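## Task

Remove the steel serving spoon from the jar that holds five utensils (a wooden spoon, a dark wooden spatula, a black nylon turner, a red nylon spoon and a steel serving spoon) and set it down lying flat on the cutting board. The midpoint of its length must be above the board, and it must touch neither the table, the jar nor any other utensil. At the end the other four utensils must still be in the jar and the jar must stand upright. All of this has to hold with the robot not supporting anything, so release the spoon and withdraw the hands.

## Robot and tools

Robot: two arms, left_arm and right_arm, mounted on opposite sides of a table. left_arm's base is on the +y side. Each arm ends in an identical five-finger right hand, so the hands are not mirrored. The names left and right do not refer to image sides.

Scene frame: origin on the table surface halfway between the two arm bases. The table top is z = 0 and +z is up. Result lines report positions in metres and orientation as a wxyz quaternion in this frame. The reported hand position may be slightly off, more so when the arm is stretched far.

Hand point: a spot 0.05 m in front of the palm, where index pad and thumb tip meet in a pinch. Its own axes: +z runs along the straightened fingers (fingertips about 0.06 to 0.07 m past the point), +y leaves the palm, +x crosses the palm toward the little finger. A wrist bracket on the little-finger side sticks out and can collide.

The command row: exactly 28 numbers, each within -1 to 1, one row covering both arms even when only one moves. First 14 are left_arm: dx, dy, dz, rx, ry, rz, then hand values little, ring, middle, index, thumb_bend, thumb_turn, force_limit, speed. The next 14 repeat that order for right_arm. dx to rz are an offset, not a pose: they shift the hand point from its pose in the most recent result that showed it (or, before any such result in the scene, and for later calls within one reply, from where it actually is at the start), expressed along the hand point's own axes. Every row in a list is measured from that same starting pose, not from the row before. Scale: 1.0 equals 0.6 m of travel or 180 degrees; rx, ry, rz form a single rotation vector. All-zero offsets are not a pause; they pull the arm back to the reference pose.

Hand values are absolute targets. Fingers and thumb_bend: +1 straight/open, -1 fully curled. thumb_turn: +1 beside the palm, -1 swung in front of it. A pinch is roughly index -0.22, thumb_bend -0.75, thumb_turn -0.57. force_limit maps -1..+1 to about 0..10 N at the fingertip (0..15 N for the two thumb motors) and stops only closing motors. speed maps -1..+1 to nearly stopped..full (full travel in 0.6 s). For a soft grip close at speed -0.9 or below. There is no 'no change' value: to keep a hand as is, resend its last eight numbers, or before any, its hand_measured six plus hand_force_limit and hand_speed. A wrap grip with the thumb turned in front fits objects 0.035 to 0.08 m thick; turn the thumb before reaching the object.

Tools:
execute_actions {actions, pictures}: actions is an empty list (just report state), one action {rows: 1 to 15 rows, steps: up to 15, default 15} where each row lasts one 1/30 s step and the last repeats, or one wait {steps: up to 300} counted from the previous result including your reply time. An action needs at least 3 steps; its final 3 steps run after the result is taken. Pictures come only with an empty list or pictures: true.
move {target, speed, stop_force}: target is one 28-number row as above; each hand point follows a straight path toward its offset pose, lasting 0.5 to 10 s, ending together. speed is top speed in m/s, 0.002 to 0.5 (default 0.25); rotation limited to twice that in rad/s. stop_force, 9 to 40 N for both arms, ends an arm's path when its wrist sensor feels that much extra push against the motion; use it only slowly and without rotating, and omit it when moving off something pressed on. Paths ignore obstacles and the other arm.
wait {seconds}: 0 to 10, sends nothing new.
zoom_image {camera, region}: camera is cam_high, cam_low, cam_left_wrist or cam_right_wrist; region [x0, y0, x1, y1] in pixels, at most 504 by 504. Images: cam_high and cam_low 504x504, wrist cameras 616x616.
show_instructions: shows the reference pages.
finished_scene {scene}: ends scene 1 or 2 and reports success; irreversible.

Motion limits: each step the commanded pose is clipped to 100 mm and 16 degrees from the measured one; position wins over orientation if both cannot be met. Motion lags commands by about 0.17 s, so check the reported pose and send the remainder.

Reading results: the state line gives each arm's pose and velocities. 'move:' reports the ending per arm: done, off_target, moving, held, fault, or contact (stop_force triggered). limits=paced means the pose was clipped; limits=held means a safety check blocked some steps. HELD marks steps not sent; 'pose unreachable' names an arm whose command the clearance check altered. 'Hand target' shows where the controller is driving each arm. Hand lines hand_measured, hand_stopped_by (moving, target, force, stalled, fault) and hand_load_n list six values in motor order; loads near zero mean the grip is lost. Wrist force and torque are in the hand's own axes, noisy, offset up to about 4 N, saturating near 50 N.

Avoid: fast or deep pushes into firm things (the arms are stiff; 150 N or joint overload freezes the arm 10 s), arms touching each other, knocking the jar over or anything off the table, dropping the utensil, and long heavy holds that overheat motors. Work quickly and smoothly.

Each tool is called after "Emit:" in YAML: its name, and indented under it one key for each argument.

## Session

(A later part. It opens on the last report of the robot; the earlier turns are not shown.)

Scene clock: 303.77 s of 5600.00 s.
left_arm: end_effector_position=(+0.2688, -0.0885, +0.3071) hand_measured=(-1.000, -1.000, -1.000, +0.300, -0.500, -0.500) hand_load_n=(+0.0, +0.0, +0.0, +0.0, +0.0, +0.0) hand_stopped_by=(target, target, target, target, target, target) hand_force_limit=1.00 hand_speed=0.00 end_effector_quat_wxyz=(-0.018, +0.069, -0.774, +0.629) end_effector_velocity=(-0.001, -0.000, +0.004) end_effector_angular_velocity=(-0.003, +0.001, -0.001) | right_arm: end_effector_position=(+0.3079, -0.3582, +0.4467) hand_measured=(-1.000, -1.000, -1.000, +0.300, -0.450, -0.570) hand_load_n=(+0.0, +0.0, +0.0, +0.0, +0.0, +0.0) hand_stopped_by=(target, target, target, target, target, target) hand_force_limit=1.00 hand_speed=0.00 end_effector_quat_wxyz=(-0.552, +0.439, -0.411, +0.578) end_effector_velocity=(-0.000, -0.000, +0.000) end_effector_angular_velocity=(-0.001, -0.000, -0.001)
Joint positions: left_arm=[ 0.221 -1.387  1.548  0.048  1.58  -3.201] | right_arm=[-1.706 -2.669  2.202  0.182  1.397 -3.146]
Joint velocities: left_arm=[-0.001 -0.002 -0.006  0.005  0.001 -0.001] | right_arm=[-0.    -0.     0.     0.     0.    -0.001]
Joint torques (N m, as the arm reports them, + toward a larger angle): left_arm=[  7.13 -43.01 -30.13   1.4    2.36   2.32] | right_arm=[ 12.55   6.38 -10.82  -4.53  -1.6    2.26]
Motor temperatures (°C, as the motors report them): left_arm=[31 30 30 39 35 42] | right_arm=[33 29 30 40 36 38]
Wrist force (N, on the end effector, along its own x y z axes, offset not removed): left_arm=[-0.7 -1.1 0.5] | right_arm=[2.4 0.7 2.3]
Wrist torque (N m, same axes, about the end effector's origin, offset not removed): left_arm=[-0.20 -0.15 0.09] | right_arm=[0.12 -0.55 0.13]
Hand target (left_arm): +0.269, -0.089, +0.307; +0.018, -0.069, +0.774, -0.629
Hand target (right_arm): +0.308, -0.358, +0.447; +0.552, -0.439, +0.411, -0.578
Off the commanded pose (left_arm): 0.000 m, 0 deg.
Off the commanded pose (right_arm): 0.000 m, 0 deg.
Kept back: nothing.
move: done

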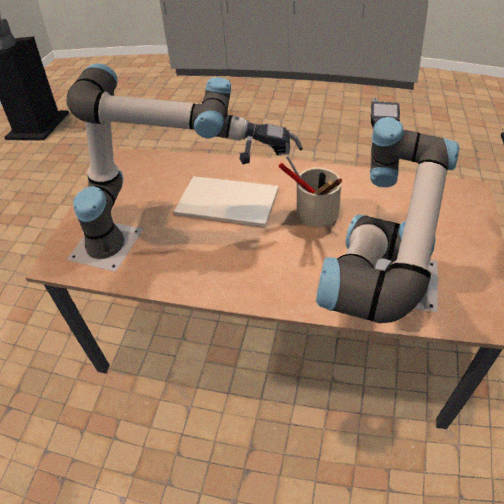

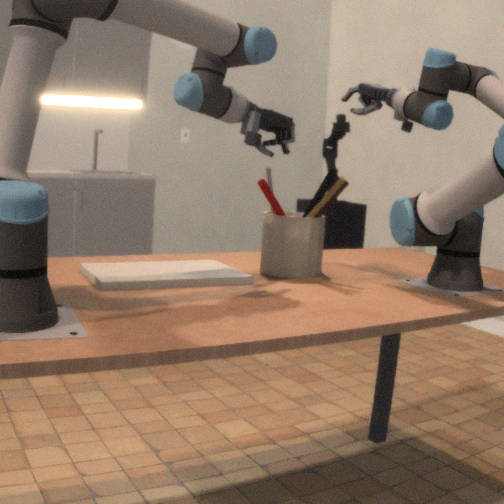

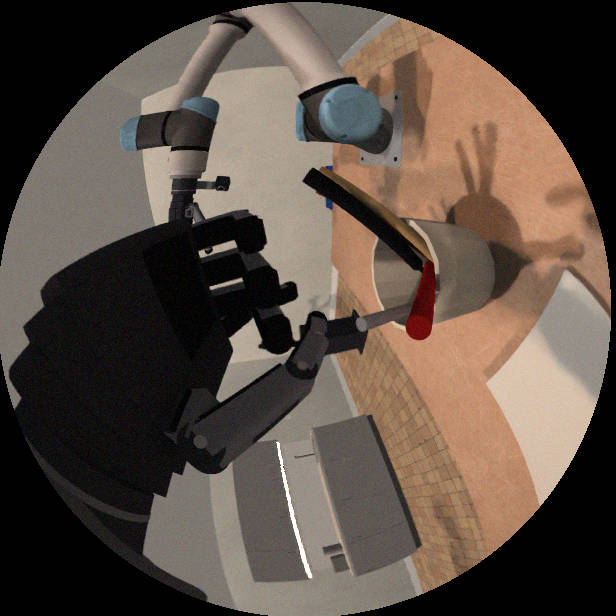

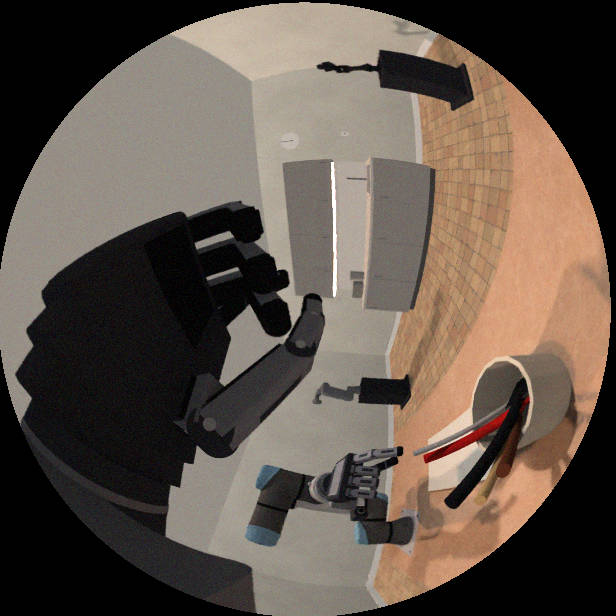

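Emit:
move:
  target: [0,-0.004,-0.018,0,0,0,-1,-1,-1,0.3,-0.5,-0.5,1,0,0,0,0,0,0,0,-1,-1,-1,0.3,-0.45,-0.57,1.0,0]
  speed: 0.02

Emit:
move:
  target: [0,0.075,0.016,0,0,0,-1,-1,-1,0.3,-0.5,-0.5,1,0,0,0,0,0,0,0,-1,-1,-1,0.3,-0.45,-0.57,1.0,0]
  speed: 0.012
  stop_force: 9

Emit:
zoom_image:
  camera: "cam_left_wrist"
  region: [200,200,450,400]

Emit:
zoom_image:
  camera: "cam_high"
  region: [240,140,340,220]

Emit:
zoom_image:
  camera: "cam_low"
  region: [230,130,330,220]

Scene clock: 304.87 s of 5600.00 s.
left_arm: end_effector_position=(+0.2678, -0.0788, +0.3116) hand_measured=(-1.000, -1.000, -1.000, +0.300, -0.500, -0.500) hand_load_n=(+0.0, +0.0, +0.0, +0.0, +0.0, +0.0) hand_stopped_by=(target, target, target, target, target, target) hand_force_limit=1.00 hand_speed=0.00 end_effector_quat_wxyz=(-0.018, +0.069, -0.774, +0.629) end_effector_velocity=(-0.001, +0.002, +0.001) end_effector_angular_velocity=(+0.001, -0.000, -0.001) | right_arm: end_effector_position=(+0.3079, -0.3582, +0.4467) hand_measured=(-1.000, -1.000, -1.000, +0.300, -0.450, -0.570) hand_load_n=(+0.0, +0.0, +0.0, +0.0, +0.0, +0.0) hand_stopped_by=(target, target, target, target, target, target) hand_force_limit=1.00 hand_speed=0.00 end_effector_quat_wxyz=(-0.552, +0.439, -0.411, +0.578) end_effector_velocity=(+0.000, -0.000, -0.000) end_effector_angular_velocity=(+0.000, +0.001, -0.001)
Joint positions: left_arm=[ 0.221 -1.411  1.565  0.055  1.581 -3.201] | right_arm=[-1.706 -2.669  2.202  0.182  1.397 -3.146]
Joint velocities: left_arm=[-0.002 -0.006  0.004  0.002 -0.     0.   ] | right_arm=[-0.     0.     0.     0.     0.001 -0.   ]
Joint torques (N m, as the arm reports them, + toward a larger angle): left_arm=[  7.35 -41.89 -17.69   1.56   2.43   2.35] | right_arm=[ 13.54   7.81 -11.85  -4.65  -1.57   2.27]
Motor temperatures (°C, as the motors report them): left_arm=[31 30 30 39 35 42] | right_arm=[33 29 30 40 36 38]
Wrist force (N, on the end effector, along its own x y z axes, offset not removed): left_arm=[0.2 -1.8 0.4] | right_arm=[1.8 2.6 3.3]
Wrist torque (N m, same axes, about the end effector's origin, offset not removed): left_arm=[-0.23 -0.32 0.04] | right_arm=[0.41 -0.44 0.18]
Hand target (left_arm): +0.268, -0.078, +0.312; +0.018, -0.069, +0.774, -0.629
Hand target (right_arm): +0.308, -0.358, +0.447; +0.552, -0.439, +0.411, -0.578
Off the commanded pose (left_arm): 0.000 m, 0 deg.
Off the commanded pose (right_arm): 0.000 m, 0 deg.
Kept back: nothing.
move: done

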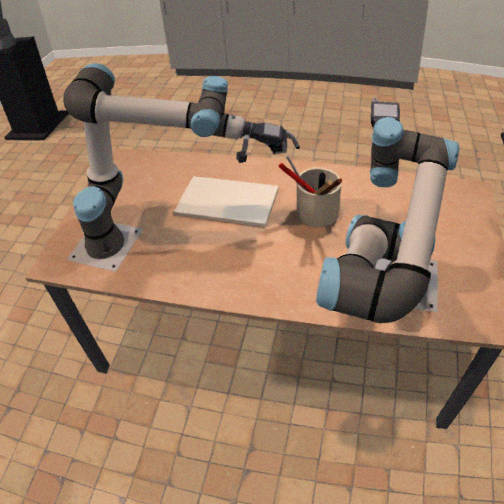

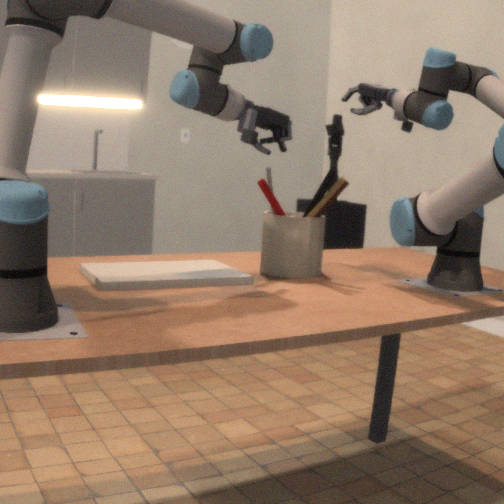

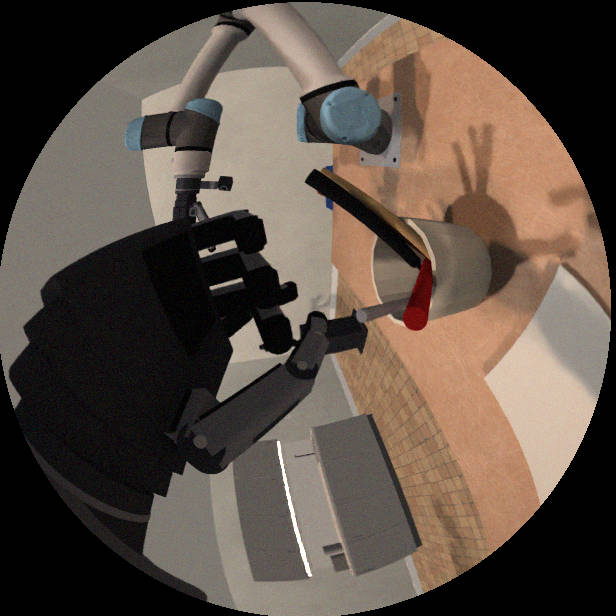

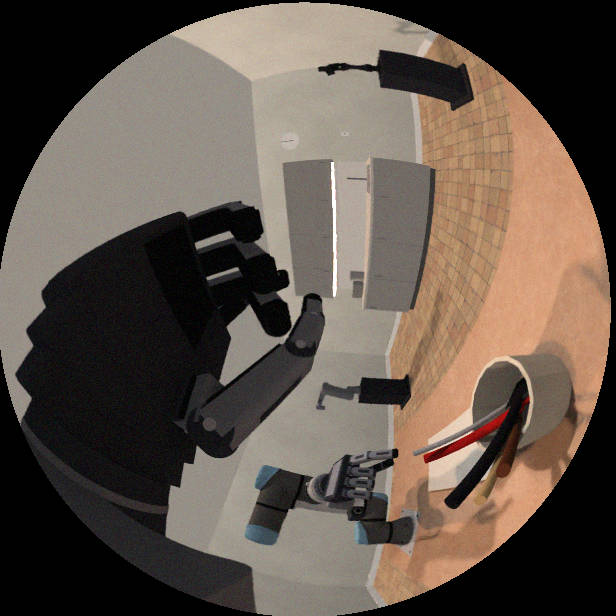

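Scene clock: 308.97 s of 5600.00 s.
left_arm: end_effector_position=(+0.2650, -0.0792, +0.2660) hand_measured=(-1.000, -1.000, -1.000, +0.300, -0.500, -0.500) hand_load_n=(+0.0, +0.0, +0.0, +0.0, +0.0, +0.0) hand_stopped_by=(target, target, target, target, target, target) hand_force_limit=1.00 hand_speed=0.00 end_effector_quat_wxyz=(-0.018, +0.069, -0.774, +0.629) end_effector_velocity=(-0.001, -0.000, -0.002) end_effector_angular_velocity=(-0.001, +0.001, -0.000) | right_arm: end_effector_position=(+0.3079, -0.3582, +0.4467) hand_measured=(-1.000, -1.000, -1.000, +0.300, -0.450, -0.570) hand_load_n=(+0.0, +0.0, +0.0, +0.0, +0.0, +0.0) hand_stopped_by=(target, target, target, target, target, target) hand_force_limit=1.00 hand_speed=0.00 end_effector_quat_wxyz=(-0.552, +0.439, -0.411, +0.578) end_effector_velocity=(+0.000, -0.000, -0.000) end_effector_angular_velocity=(-0.001, -0.000, -0.002)
Joint positions: left_arm=[ 0.215 -1.39   1.66  -0.06   1.574 -3.202] | right_arm=[-1.706 -2.669  2.202  0.182  1.397 -3.146]
Joint velocities: left_arm=[-0.002  0.001  0.006 -0.008 -0.002 -0.001] | right_arm=[-0.001 -0.     0.     0.     0.    -0.001]
Joint torques (N m, as the arm reports them, + toward a larger angle): left_arm=[ -7.69 -20.82 -16.16  -3.38  -2.14  -2.13] | right_arm=[ 12.56   7.17 -11.24  -4.51  -1.52   2.36]
Motor temperatures (°C, as the motors report them): left_arm=[31 30 30 39 35 42] | right_arm=[33 29 30 40 36 38]
Wrist force (N, on the end effector, along its own x y z axes, offset not removed): left_arm=[-0.9 -0.6 1.2] | right_arm=[0.5 2.7 1.4]
Wrist torque (N m, same axes, about the end effector's origin, offset not removed): left_arm=[-0.16 -0.11 0.00] | right_arm=[0.51 -0.27 0.03]
Hand target (left_arm): +0.265, -0.079, +0.266; +0.018, -0.069, +0.774, -0.629
Hand target (right_arm): +0.308, -0.358, +0.447; +0.552, -0.439, +0.411, -0.578
Off the commanded pose (left_arm): 0.000 m, 0 deg.
Off the commanded pose (right_arm): 0.000 m, 0 deg.
Kept back: nothing.
move: done

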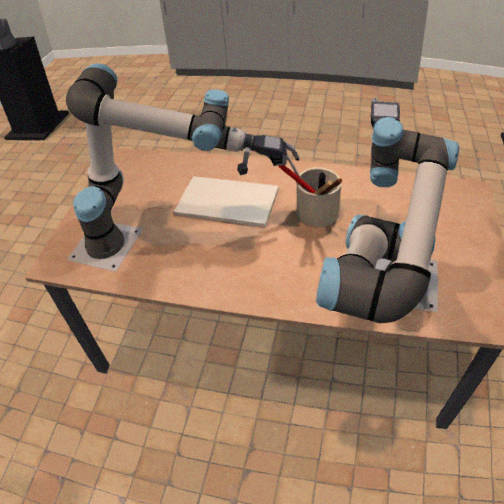

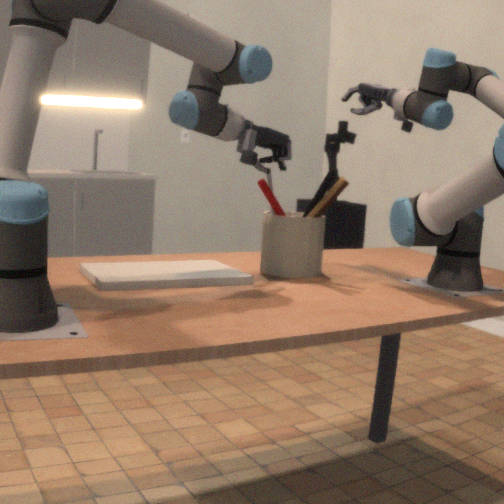

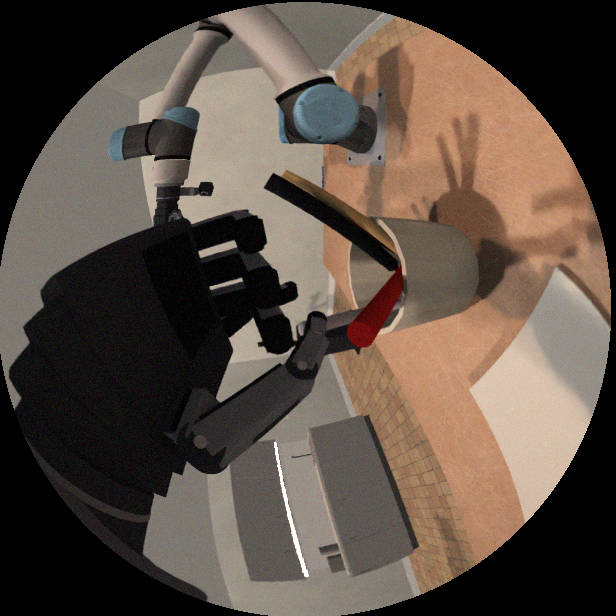

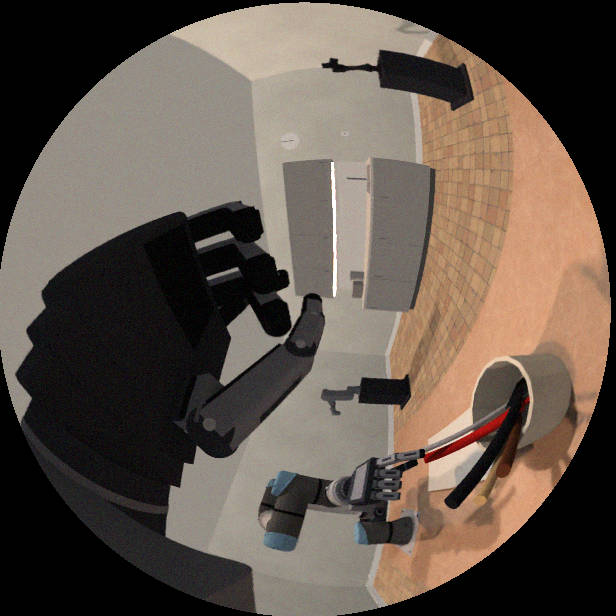

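Region (200, 200, 450, 400) of cam_left_wrist's 616x616 image, scaled by 2.016, with more detail than that image has; it fills the top 403 rows of this view, and the rest is white.

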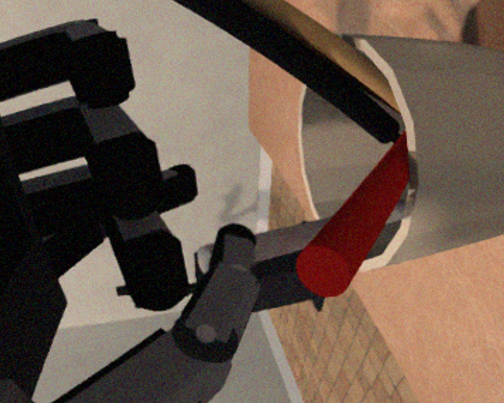

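Region (240, 140, 340, 220) of cam_high's 504x504 image, scaled by 5.040, with more detail than that image has; it fills the top 403 rows of this view, and the rest is white.

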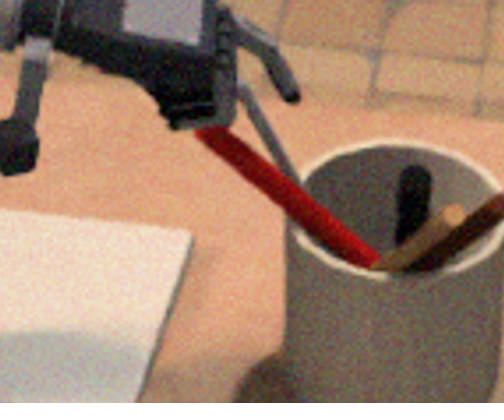

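Region (230, 130, 330, 220) of cam_low's 504x504 image, scaled by 5.040, with more detail than that image has; it fills the top 454 rows of this view, and the rest is white.

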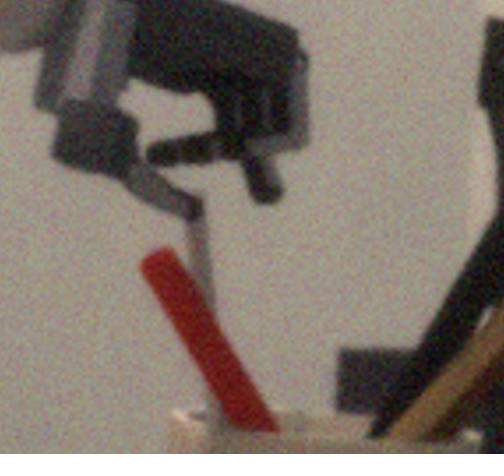

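Emit:
move:
  target: [0,-0.003,-0.015,0,0,0,-1,-1,-1,0.3,-0.5,-0.5,1,0,0,0,0,0,0,0,-1,-1,-1,0.3,-0.45,-0.57,1.0,0]
  speed: 0.012

Emit:
move:
  target: [-0.02,0,0,0,0,0,-1,-1,-1,0.3,-0.5,-0.5,1,0,0,0,0,0,0,0,-1,-1,-1,0.3,-0.45,-0.57,1.0,0]
  speed: 0.012

Emit:
move:
  target: [0,0.024,0.005,0,0,0,-1,-1,-1,0.3,-0.5,-0.5,1,0,0,0,0,0,0,0,-1,-1,-1,0.3,-0.45,-0.57,1.0,0]
  speed: 0.01
  stop_force: 9

Emit:
zoom_image:
  camera: "cam_left_wrist"
  region: [200,200,450,400]

Emit:
zoom_image:
  camera: "cam_high"
  region: [240,140,340,220]

Emit:
zoom_image:
  camera: "cam_low"
  region: [230,130,330,220]

Scene clock: 310.23 s of 5600.00 s.
left_arm: end_effector_position=(+0.2642, -0.0711, +0.2695) hand_measured=(-1.000, -1.000, -1.000, +0.300, -0.500, -0.500) hand_load_n=(+0.0, +0.0, +0.0, +0.0, +0.0, +0.0) hand_stopped_by=(target, target, target, target, target, target) hand_force_limit=1.00 hand_speed=0.00 end_effector_quat_wxyz=(-0.018, +0.069, -0.774, +0.629) end_effector_velocity=(-0.001, +0.002, +0.000) end_effector_angular_velocity=(+0.002, -0.000, -0.002) | right_arm: end_effector_position=(+0.3079, -0.3582, +0.4467) hand_measured=(-1.000, -1.000, -1.000, +0.300, -0.450, -0.570) hand_load_n=(+0.0, +0.0, +0.0, +0.0, +0.0, +0.0) hand_stopped_by=(target, target, target, target, target, target) hand_force_limit=1.00 hand_speed=0.00 end_effector_quat_wxyz=(-0.552, +0.439, -0.411, +0.578) end_effector_velocity=(+0.000, -0.001, +0.000) end_effector_angular_velocity=(-0.001, -0.000, -0.003)
Joint positions: left_arm=[ 0.215 -1.411  1.675 -0.055  1.575 -3.202] | right_arm=[-1.706 -2.669  2.202  0.182  1.397 -3.146]
Joint velocities: left_arm=[-0.    -0.005  0.005  0.002  0.001  0.001] | right_arm=[-0.001 -0.     0.     0.     0.001 -0.001]
Joint torques (N m, as the arm reports them, + toward a larger angle): left_arm=[  7.24 -41.27 -17.09   1.46   2.33   1.52] | right_arm=[ 13.19   6.99 -11.85  -4.59  -1.47   2.42]
Motor temperatures (°C, as the motors report them): left_arm=[31 30 30 39 35 42] | right_arm=[33 29 30 40 36 38]
Wrist force (N, on the end effector, along its own x y z axes, offset not removed): left_arm=[-0.3 -0.5 0.2] | right_arm=[1.1 2.7 2.9]
Wrist torque (N m, same axes, about the end effector's origin, offset not removed): left_arm=[-0.04 -0.23 0.08] | right_arm=[0.34 -0.41 0.19]
Hand target (left_arm): +0.264, -0.071, +0.270; +0.018, -0.069, +0.774, -0.629
Hand target (right_arm): +0.308, -0.358, +0.447; +0.552, -0.439, +0.411, -0.578
Off the commanded pose (left_arm): 0.000 m, 0 deg.
Off the commanded pose (right_arm): 0.000 m, 0 deg.
Kept back: nothing.
move: done

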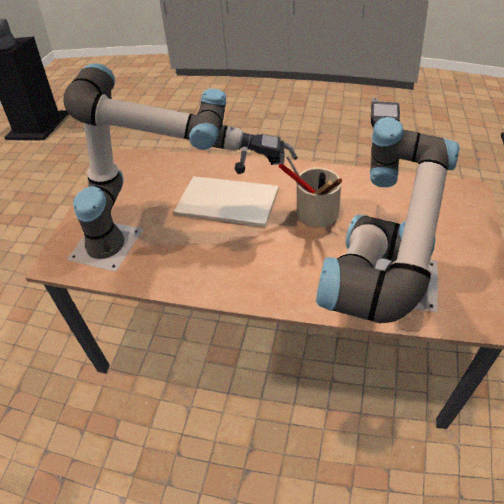

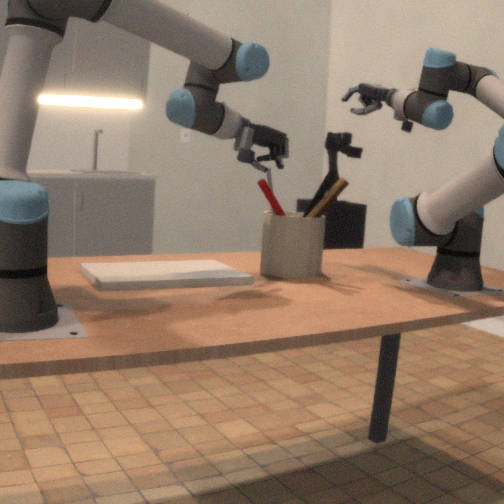

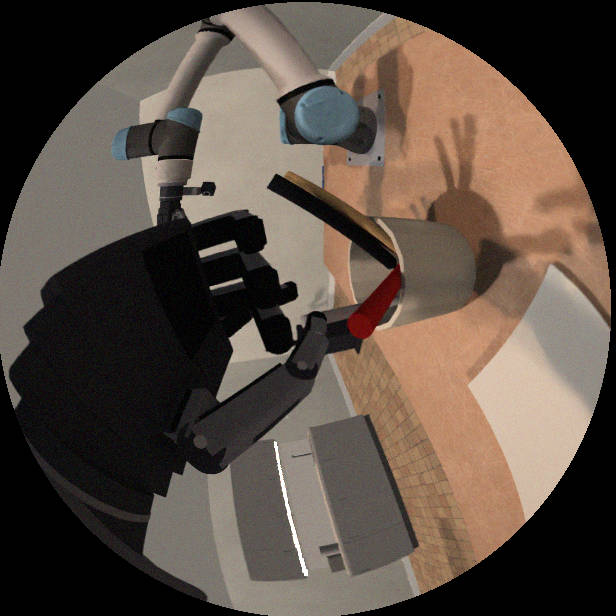

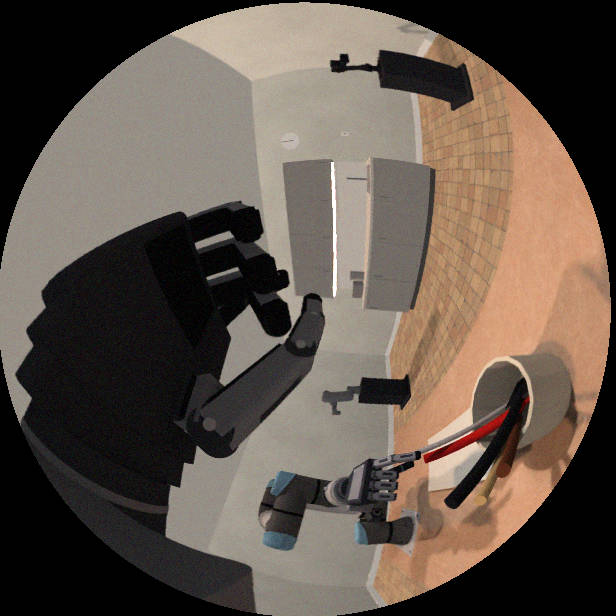

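Scene clock: 311.50 s of 5600.00 s.
left_arm: end_effector_position=(+0.2757, -0.0696, +0.2688) hand_measured=(-1.000, -1.000, -1.000, +0.300, -0.500, -0.500) hand_load_n=(+0.0, +0.0, +0.0, +0.0, +0.0, +0.0) hand_stopped_by=(target, target, target, target, target, target) hand_force_limit=1.00 hand_speed=0.00 end_effector_quat_wxyz=(-0.018, +0.069, -0.774, +0.629) end_effector_velocity=(+0.003, +0.000, -0.000) end_effector_angular_velocity=(+0.000, +0.000, +0.001) | right_arm: end_effector_position=(+0.3079, -0.3582, +0.4467) hand_measured=(-1.000, -1.000, -1.000, +0.300, -0.450, -0.570) hand_load_n=(+0.0, +0.0, +0.0, +0.0, +0.0, +0.0) hand_stopped_by=(target, target, target, target, target, target) hand_force_limit=1.00 hand_speed=0.00 end_effector_quat_wxyz=(-0.552, +0.439, -0.411, +0.578) end_effector_velocity=(+0.000, -0.000, -0.000) end_effector_angular_velocity=(+0.001, +0.000, +0.000)
Joint positions: left_arm=[ 0.242 -1.402  1.666 -0.055  1.601 -3.197] | right_arm=[-1.706 -2.669  2.202  0.182  1.397 -3.146]
Joint velocities: left_arm=[ 0.007  0.003 -0.003  0.     0.006  0.001] | right_arm=[ 0.     0.    -0.     0.     0.     0.001]
Joint torques (N m, as the arm reports them, + toward a larger angle): left_arm=[  6.19 -18.19 -30.4   -3.43   2.52   2.23] | right_arm=[ 13.27   7.08 -11.91  -4.58  -1.65   2.41]
Motor temperatures (°C, as the motors report them): left_arm=[31 30 30 39 35 42] | right_arm=[33 29 30 40 36 38]
Wrist force (N, on the end effector, along its own x y z axes, offset not removed): left_arm=[-0.6 -1.3 0.2] | right_arm=[3.6 2.2 1.5]
Wrist torque (N m, same axes, about the end effector's origin, offset not removed): left_arm=[-0.13 -0.16 0.04] | right_arm=[0.39 -0.83 0.16]
Hand target (left_arm): +0.276, -0.070, +0.269; +0.018, -0.069, +0.774, -0.629
Hand target (right_arm): +0.308, -0.358, +0.447; +0.552, -0.439, +0.411, -0.578
Off the commanded pose (left_arm): 0.000 m, 0 deg.
Off the commanded pose (right_arm): 0.000 m, 0 deg.
Kept back: nothing.
move: done

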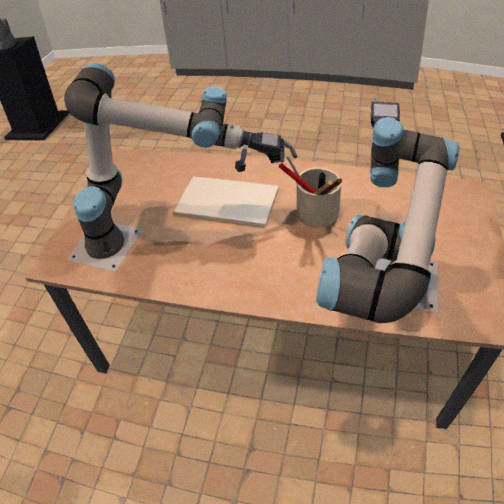

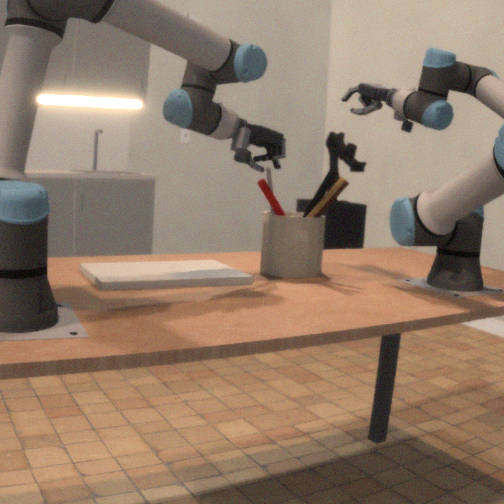

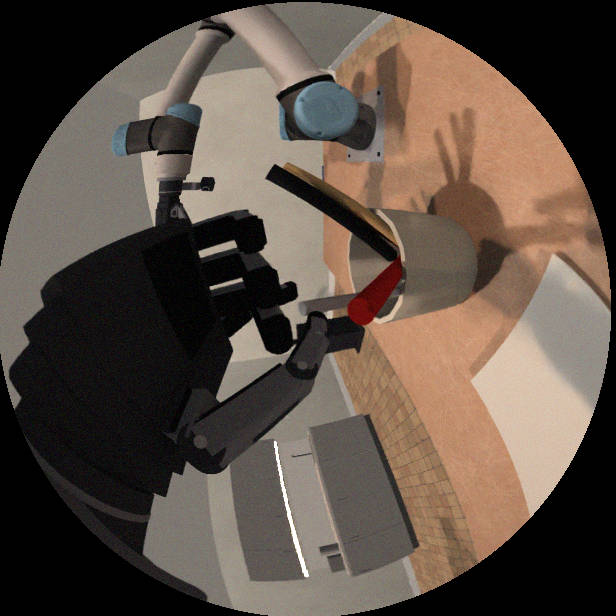

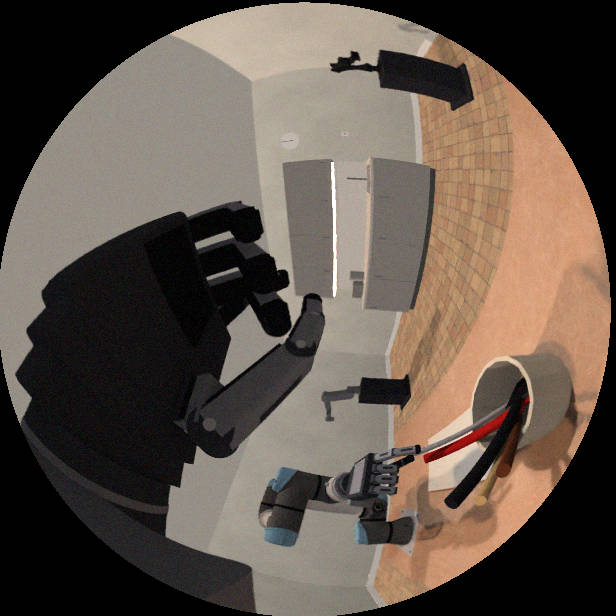

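Scene clock: 313.20 s of 5600.00 s.
left_arm: end_effector_position=(+0.2749, -0.0697, +0.2545) hand_measured=(-1.000, -1.000, -1.000, +0.300, -0.500, -0.500) hand_load_n=(+0.0, +0.0, +0.0, +0.0, +0.0, +0.0) hand_stopped_by=(target, target, target, target, target, target) hand_force_limit=1.00 hand_speed=0.00 end_effector_quat_wxyz=(-0.018, +0.069, -0.774, +0.629) end_effector_velocity=(-0.000, +0.000, -0.002) end_effector_angular_velocity=(-0.001, +0.001, +0.000) | right_arm: end_effector_position=(+0.3079, -0.3582, +0.4467) hand_measured=(-1.000, -1.000, -1.000, +0.300, -0.450, -0.570) hand_load_n=(+0.0, +0.0, +0.0, +0.0, +0.0, +0.0) hand_stopped_by=(target, target, target, target, target, target) hand_force_limit=1.00 hand_speed=0.00 end_effector_quat_wxyz=(-0.552, +0.439, -0.411, +0.578) end_effector_velocity=(-0.000, +0.001, -0.000) end_effector_angular_velocity=(-0.000, +0.000, +0.003)
Joint positions: left_arm=[ 0.24  -1.393  1.694 -0.091  1.599 -3.197] | right_arm=[-1.706 -2.669  2.202  0.182  1.397 -3.146]
Joint velocities: left_arm=[-0.001  0.001  0.005 -0.007 -0.001 -0.001] | right_arm=[ 0.     0.     0.    -0.    -0.002  0.   ]
Joint torques (N m, as the arm reports them, + toward a larger angle): left_arm=[ -7.66 -17.97 -16.75  -3.81  -2.05  -2.18] | right_arm=[ 13.31   7.35 -11.59  -4.64  -1.52   2.49]
Motor temperatures (°C, as the motors report them): left_arm=[31 30 30 39 35 42] | right_arm=[33 29 30 40 36 38]
Wrist force (N, on the end effector, along its own x y z axes, offset not removed): left_arm=[0.2 -1.5 1.8] | right_arm=[1.1 2.6 3.5]
Wrist torque (N m, same axes, about the end effector's origin, offset not removed): left_arm=[-0.30 -0.35 0.08] | right_arm=[0.41 -0.34 0.07]
Hand target (left_arm): +0.275, -0.070, +0.254; +0.018, -0.069, +0.774, -0.629
Hand target (right_arm): +0.308, -0.358, +0.447; +0.552, -0.439, +0.411, -0.578
Off the commanded pose (left_arm): 0.000 m, 0 deg.
Off the commanded pose (right_arm): 0.000 m, 0 deg.
Kept back: nothing.
move: done

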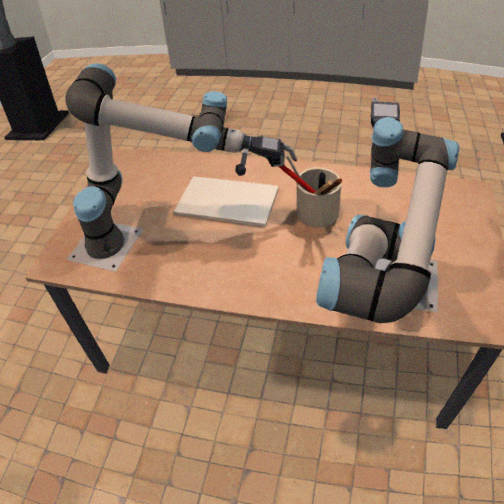

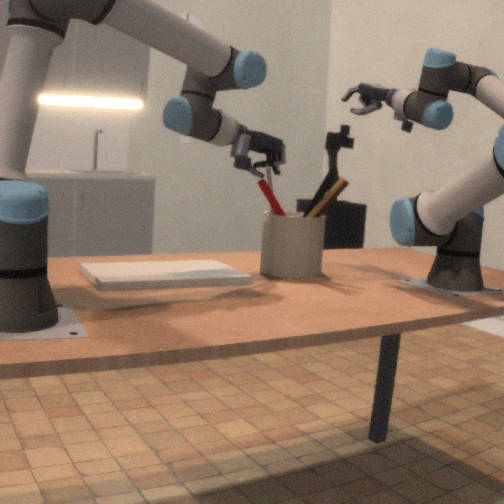

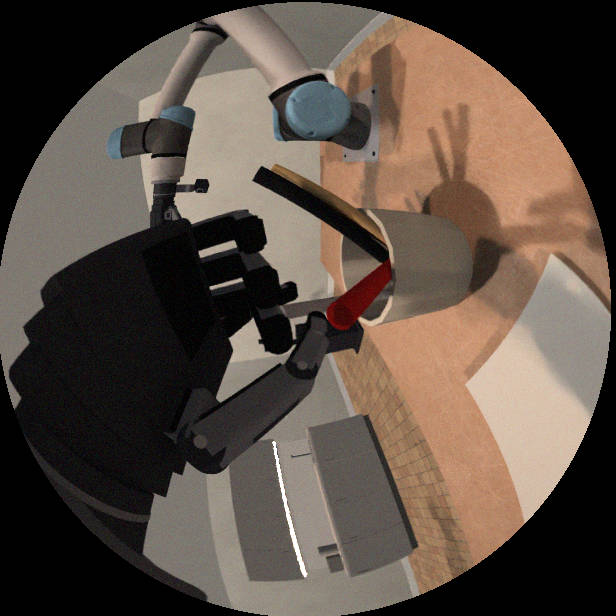

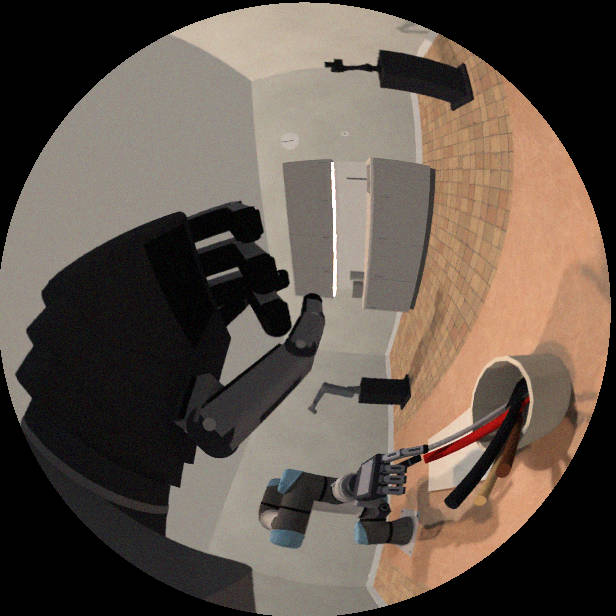

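Region (200, 200, 450, 400) of cam_left_wrist's 616x616 image, scaled by 2.016, with more detail than that image has; it fills the top 403 rows of this view, and the rest is white.

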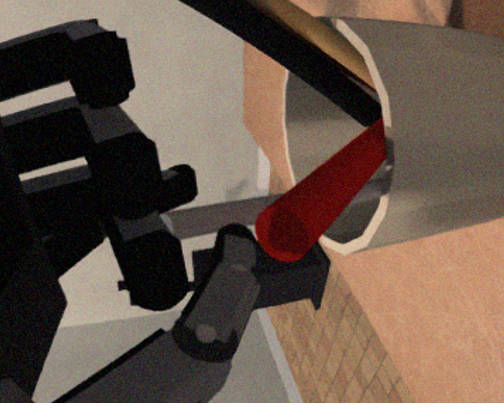

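Region (240, 140, 340, 220) of cam_high's 504x504 image, scaled by 5.040, with more detail than that image has; it fills the top 403 rows of this view, and the rest is white.

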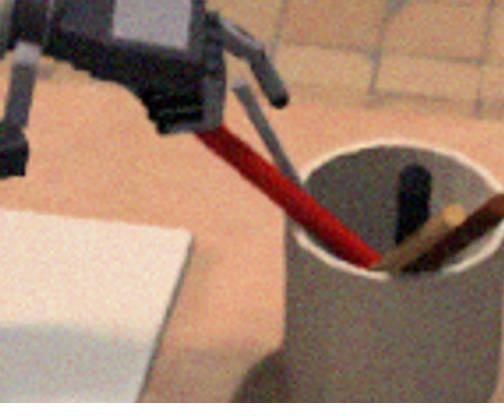

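Region (230, 130, 330, 220) of cam_low's 504x504 image, scaled by 5.040, with more detail than that image has; it fills the top 454 rows of this view, and the rest is white.

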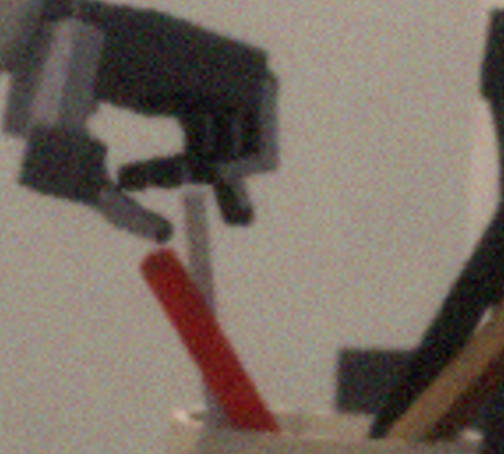

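Looks centered. Close with the original recipe.

Emit:
execute_actions:
  actions:
    - {"rows":[[0,0,0,0,0,0,-1,-1,-1,-0.5,-0.7,-0.5,1,-0.85,0,0,0,0,0,0,-1,-1,-1,0.3,-0.45,-0.57,1.0,0]],"steps":5}

Emit:
wait:
  seconds: 4

Emit:
zoom_image:
  camera: "cam_left_wrist"
  region: [200,200,450,400]

Emit:
zoom_image:
  camera: "cam_low"
  region: [230,130,330,220]

Scene clock: 313.37 s of 5600.00 s.
left_arm: end_effector_position=(+0.2748, -0.0697, +0.2542) hand_measured=(-1.000, -1.000, -1.000, +0.300, -0.500, -0.500) hand_load_n=(+0.0, +0.0, +0.0, +0.0, +0.0, +0.0) hand_stopped_by=(target, target, target, moving, moving, target) hand_force_limit=1.00 hand_speed=-0.85 end_effector_quat_wxyz=(-0.018, +0.069, -0.774, +0.629) end_effector_velocity=(+0.001, +0.000, -0.001) end_effector_angular_velocity=(+0.002, -0.000, +0.001) | right_arm: end_effector_position=(+0.3079, -0.3582, +0.4467) hand_measured=(-1.000, -1.000, -1.000, +0.300, -0.450, -0.570) hand_load_n=(+0.0, +0.0, +0.0, +0.0, +0.0, +0.0) hand_stopped_by=(target, target, target, target, target, target) hand_force_limit=1.00 hand_speed=0.00 end_effector_quat_wxyz=(-0.552, +0.439, -0.411, +0.578) end_effector_velocity=(-0.000, -0.000, -0.000) end_effector_angular_velocity=(+0.000, +0.000, -0.000)
Joint positions: left_arm=[ 0.24  -1.393  1.694 -0.092  1.599 -3.197] | right_arm=[-1.706 -2.669  2.202  0.182  1.397 -3.146]
Joint velocities: left_arm=[ 0.001  0.002 -0.     0.001 -0.     0.001] | right_arm=[ 0.002  0.     0.    -0.     0.002 -0.001]
Joint torques (N m, as the arm reports them, + toward a larger angle): left_arm=[ -7.43 -21.57 -19.68  -3.17  -2.08  -2.11] | right_arm=[ 13.04   6.67 -11.86  -4.69  -1.56   2.38]
Motor temperatures (°C, as the motors report them): left_arm=[31 30 30 39 35 42] | right_arm=[33 29 30 40 36 38]
Wrist force (N, on the end effector, along its own x y z axes, offset not removed): left_arm=[0.0 -0.1 0.4] | right_arm=[0.2 0.9 1.4]
Wrist torque (N m, same axes, about the end effector's origin, offset not removed): left_arm=[0.04 -0.29 0.05] | right_arm=[0.23 -0.21 -0.01]
Steps of this call (steps 1 to 3: nothing new was sent; steps 4 to 5: the first 2 steps of this action). Readings (end_effector_position | what the end effector reports):
4: left_arm (+0.2748, -0.0697, +0.2542) | right_arm (+0.3079, -0.3582, +0.4467) | left_arm hand_measured=(-1.000, -1.000, -1.000, +0.300, -0.500, -0.500) hand_load_n=(+0.0, +0.0, +0.0, +0.0, +0.0, +0.0) hand_stopped_by=(target, target, target, moving, moving, target) hand_force_limit=1.00 hand_speed=-0.85 | right_arm hand_measured=(-1.000, -1.000, -1.000, +0.300, -0.450, -0.570) hand_load_n=(+0.0, +0.0, +0.0, +0.0, +0.0, +0.0) hand_stopped_by=(target, target, target, target, target, target) hand_force_limit=1.00 hand_speed=0.00
5: the state above

Scene clock: 317.47 s of 5600.00 s.
left_arm: end_effector_position=(+0.2749, -0.0697, +0.2545) hand_measured=(-1.000, -1.000, -1.000, -0.242, -0.700, -0.500) hand_load_n=(+0.0, +0.0, +0.0, +10.5, +1.0, -0.5) hand_stopped_by=(target, target, target, force, target, target) hand_force_limit=1.00 hand_speed=-0.85 end_effector_quat_wxyz=(-0.018, +0.069, -0.774, +0.629) end_effector_velocity=(-0.000, -0.000, +0.000) end_effector_angular_velocity=(-0.001, -0.002, -0.001) | right_arm: end_effector_position=(+0.3079, -0.3582, +0.4467) hand_measured=(-1.000, -1.000, -1.000, +0.300, -0.450, -0.570) hand_load_n=(+0.0, +0.0, +0.0, +0.0, +0.0, +0.0) hand_stopped_by=(target, target, target, target, target, target) hand_force_limit=1.00 hand_speed=0.00 end_effector_quat_wxyz=(-0.552, +0.439, -0.411, +0.578) end_effector_velocity=(+0.000, -0.000, +0.000) end_effector_angular_velocity=(-0.000, +0.000, -0.001)
Joint positions: left_arm=[ 0.24  -1.393  1.694 -0.091  1.599 -3.197] | right_arm=[-1.706 -2.669  2.202  0.182  1.397 -3.146]
Joint velocities: left_arm=[-0.001  0.    -0.001 -0.001 -0.     0.002] | right_arm=[ 0.     0.    -0.     0.     0.001 -0.   ]
Joint torques (N m, as the arm reports them, + toward a larger angle): left_arm=[  4.09 -41.53 -25.49   1.12   2.09   0.15] | right_arm=[ 12.98   7.48 -11.12  -4.59  -1.39   2.35]
Motor temperatures (°C, as the motors report them): left_arm=[31 30 30 39 35 42] | right_arm=[33 29 30 40 36 38]
Wrist force (N, on the end effector, along its own x y z axes, offset not removed): left_arm=[1.1 -1.7 0.7] | right_arm=[0.7 2.9 2.1]
Wrist torque (N m, same axes, about the end effector's origin, offset not removed): left_arm=[-0.17 -0.25 0.07] | right_arm=[0.40 -0.30 0.07]
Hand target (left_arm): +0.275, -0.070, +0.254; +0.018, -0.069, +0.774, -0.629
Hand target (right_arm): +0.308, -0.358, +0.447; +0.552, -0.439, +0.411, -0.578
Off the commanded pose (left_arm): 0.000 m, 0 deg.
Off the commanded pose (right_arm): 0.000 m, 0 deg.
Kept back: nothing.
Steps of this call (steps 1 to 3: the last 3 steps of your previous action; steps 4 to 123: nothing new was sent). Readings (end_effector_position | what the end effector reports):
1: left_arm (+0.2748, -0.0697, +0.2542) | right_arm (+0.3079, -0.3582, +0.4467) | left_arm hand_measured=(-1.000, -1.000, -1.000, +0.300, -0.500, -0.500) hand_load_n=(+0.0, +0.0, +0.0, +0.0, +0.0, +0.0) hand_stopped_by=(target, target, target, moving, moving, target) hand_force_limit=1.00 hand_speed=-0.85 | right_arm hand_measured=(-1.000, -1.000, -1.000, +0.300, -0.450, -0.570) hand_load_n=(+0.0, +0.0, +0.0, +0.0, +0.0, +0.0) hand_stopped_by=(target, target, target, target, target, target) hand_force_limit=1.00 hand_speed=0.00
2: left_arm (+0.2748, -0.0697, +0.2542) | right_arm (+0.3079, -0.3582, +0.4467) | left_arm hand_measured=(-1.000, -1.000, -1.000, +0.292, -0.504, -0.500) hand_load_n=(+0.0, +0.0, +0.0, +0.0, +0.0, +0.0) hand_stopped_by=(target, target, target, moving, moving, target) hand_force_limit=1.00 hand_speed=-0.85 | right_arm hand_measured=(-1.000, -1.000, -1.000, +0.300, -0.450, -0.570) hand_load_n=(+0.0, +0.0, +0.0, +0.0, +0.0, +0.0) hand_stopped_by=(target, target, target, target, target, target) hand_force_limit=1.00 hand_speed=0.00
4: left_arm (+0.2748, -0.0697, +0.2543) | right_arm (+0.3079, -0.3582, +0.4467) | left_arm hand_measured=(-1.000, -1.000, -1.000, +0.276, -0.516, -0.500) hand_load_n=(+0.0, +0.0, +0.0, +0.0, +0.0, +0.0) hand_stopped_by=(target, target, target, moving, moving, target) hand_force_limit=1.00 hand_speed=-0.85 | right_arm hand_measured=(-1.000, -1.000, -1.000, +0.300, -0.450, -0.570) hand_load_n=(+0.0, +0.0, +0.0, +0.0, +0.0, +0.0) hand_stopped_by=(target, target, target, target, target, target) hand_force_limit=1.00 hand_speed=0.00
8: left_arm (+0.2749, -0.0697, +0.2544) | right_arm (+0.3079, -0.3582, +0.4467) | left_arm hand_measured=(-1.000, -1.000, -1.000, +0.242, -0.536, -0.500) hand_load_n=(+0.0, +0.0, +0.0, +0.0, +0.0, +0.0) hand_stopped_by=(target, target, target, moving, moving, target) hand_force_limit=1.00 hand_speed=-0.85 | right_arm hand_measured=(-1.000, -1.000, -1.000, +0.300, -0.450, -0.570) hand_load_n=(+0.0, +0.0, +0.0, +0.0, +0.0, +0.0) hand_stopped_by=(target, target, target, target, target, target) hand_force_limit=1.00 hand_speed=0.00
123: the state above

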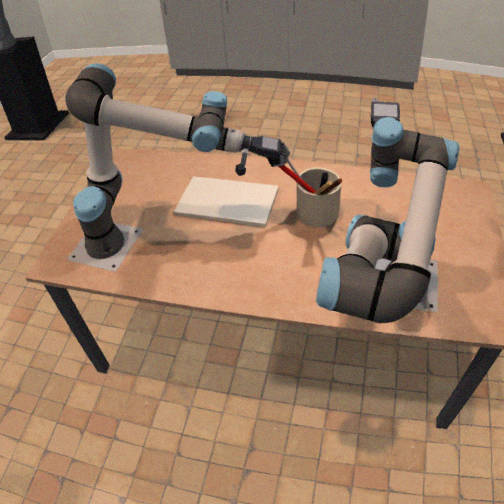

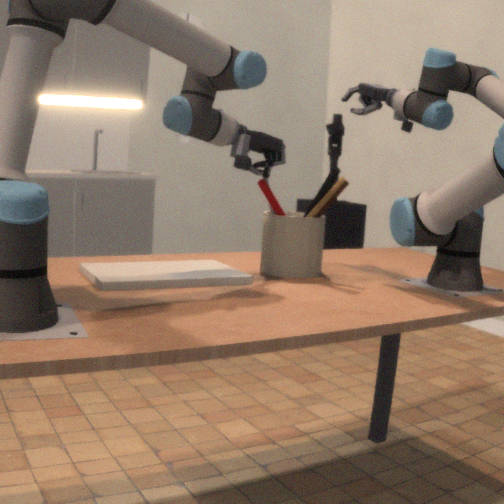

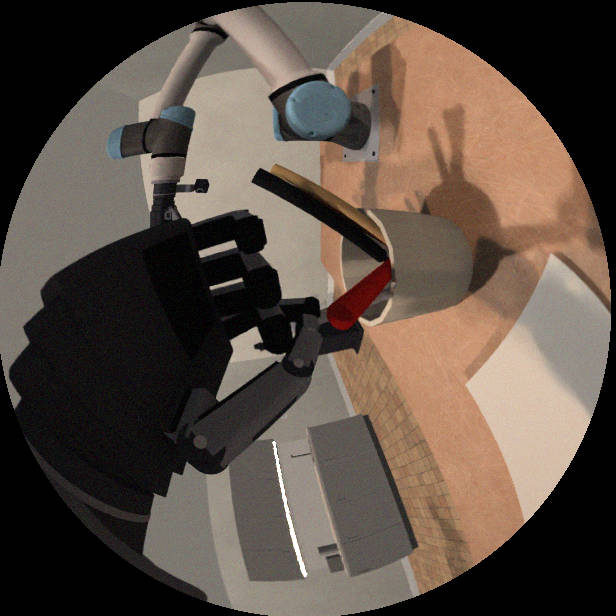

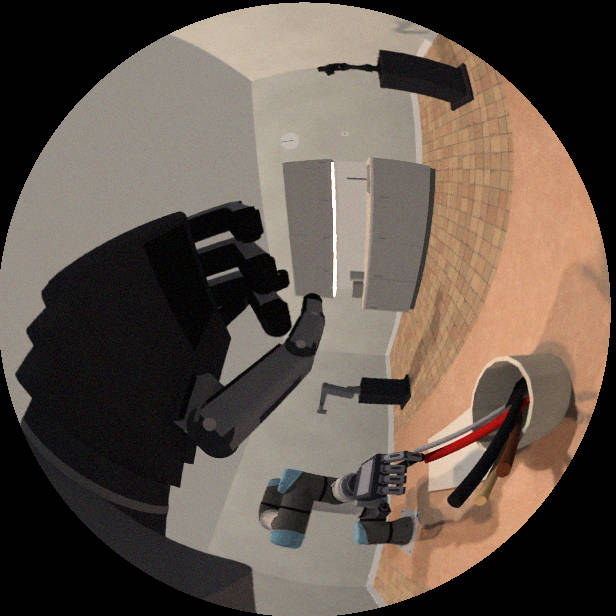

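Region (200, 200, 450, 400) of cam_left_wrist's 616x616 image, scaled by 2.016, with more detail than that image has; it fills the top 403 rows of this view, and the rest is white.

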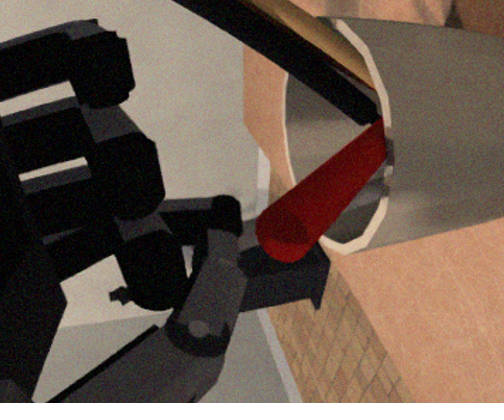

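Region (230, 130, 330, 220) of cam_low's 504x504 image, scaled by 5.040, with more detail than that image has; it fills the top 454 rows of this view, and the rest is white.

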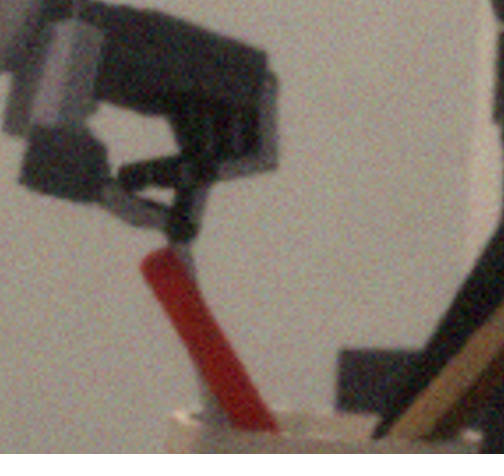

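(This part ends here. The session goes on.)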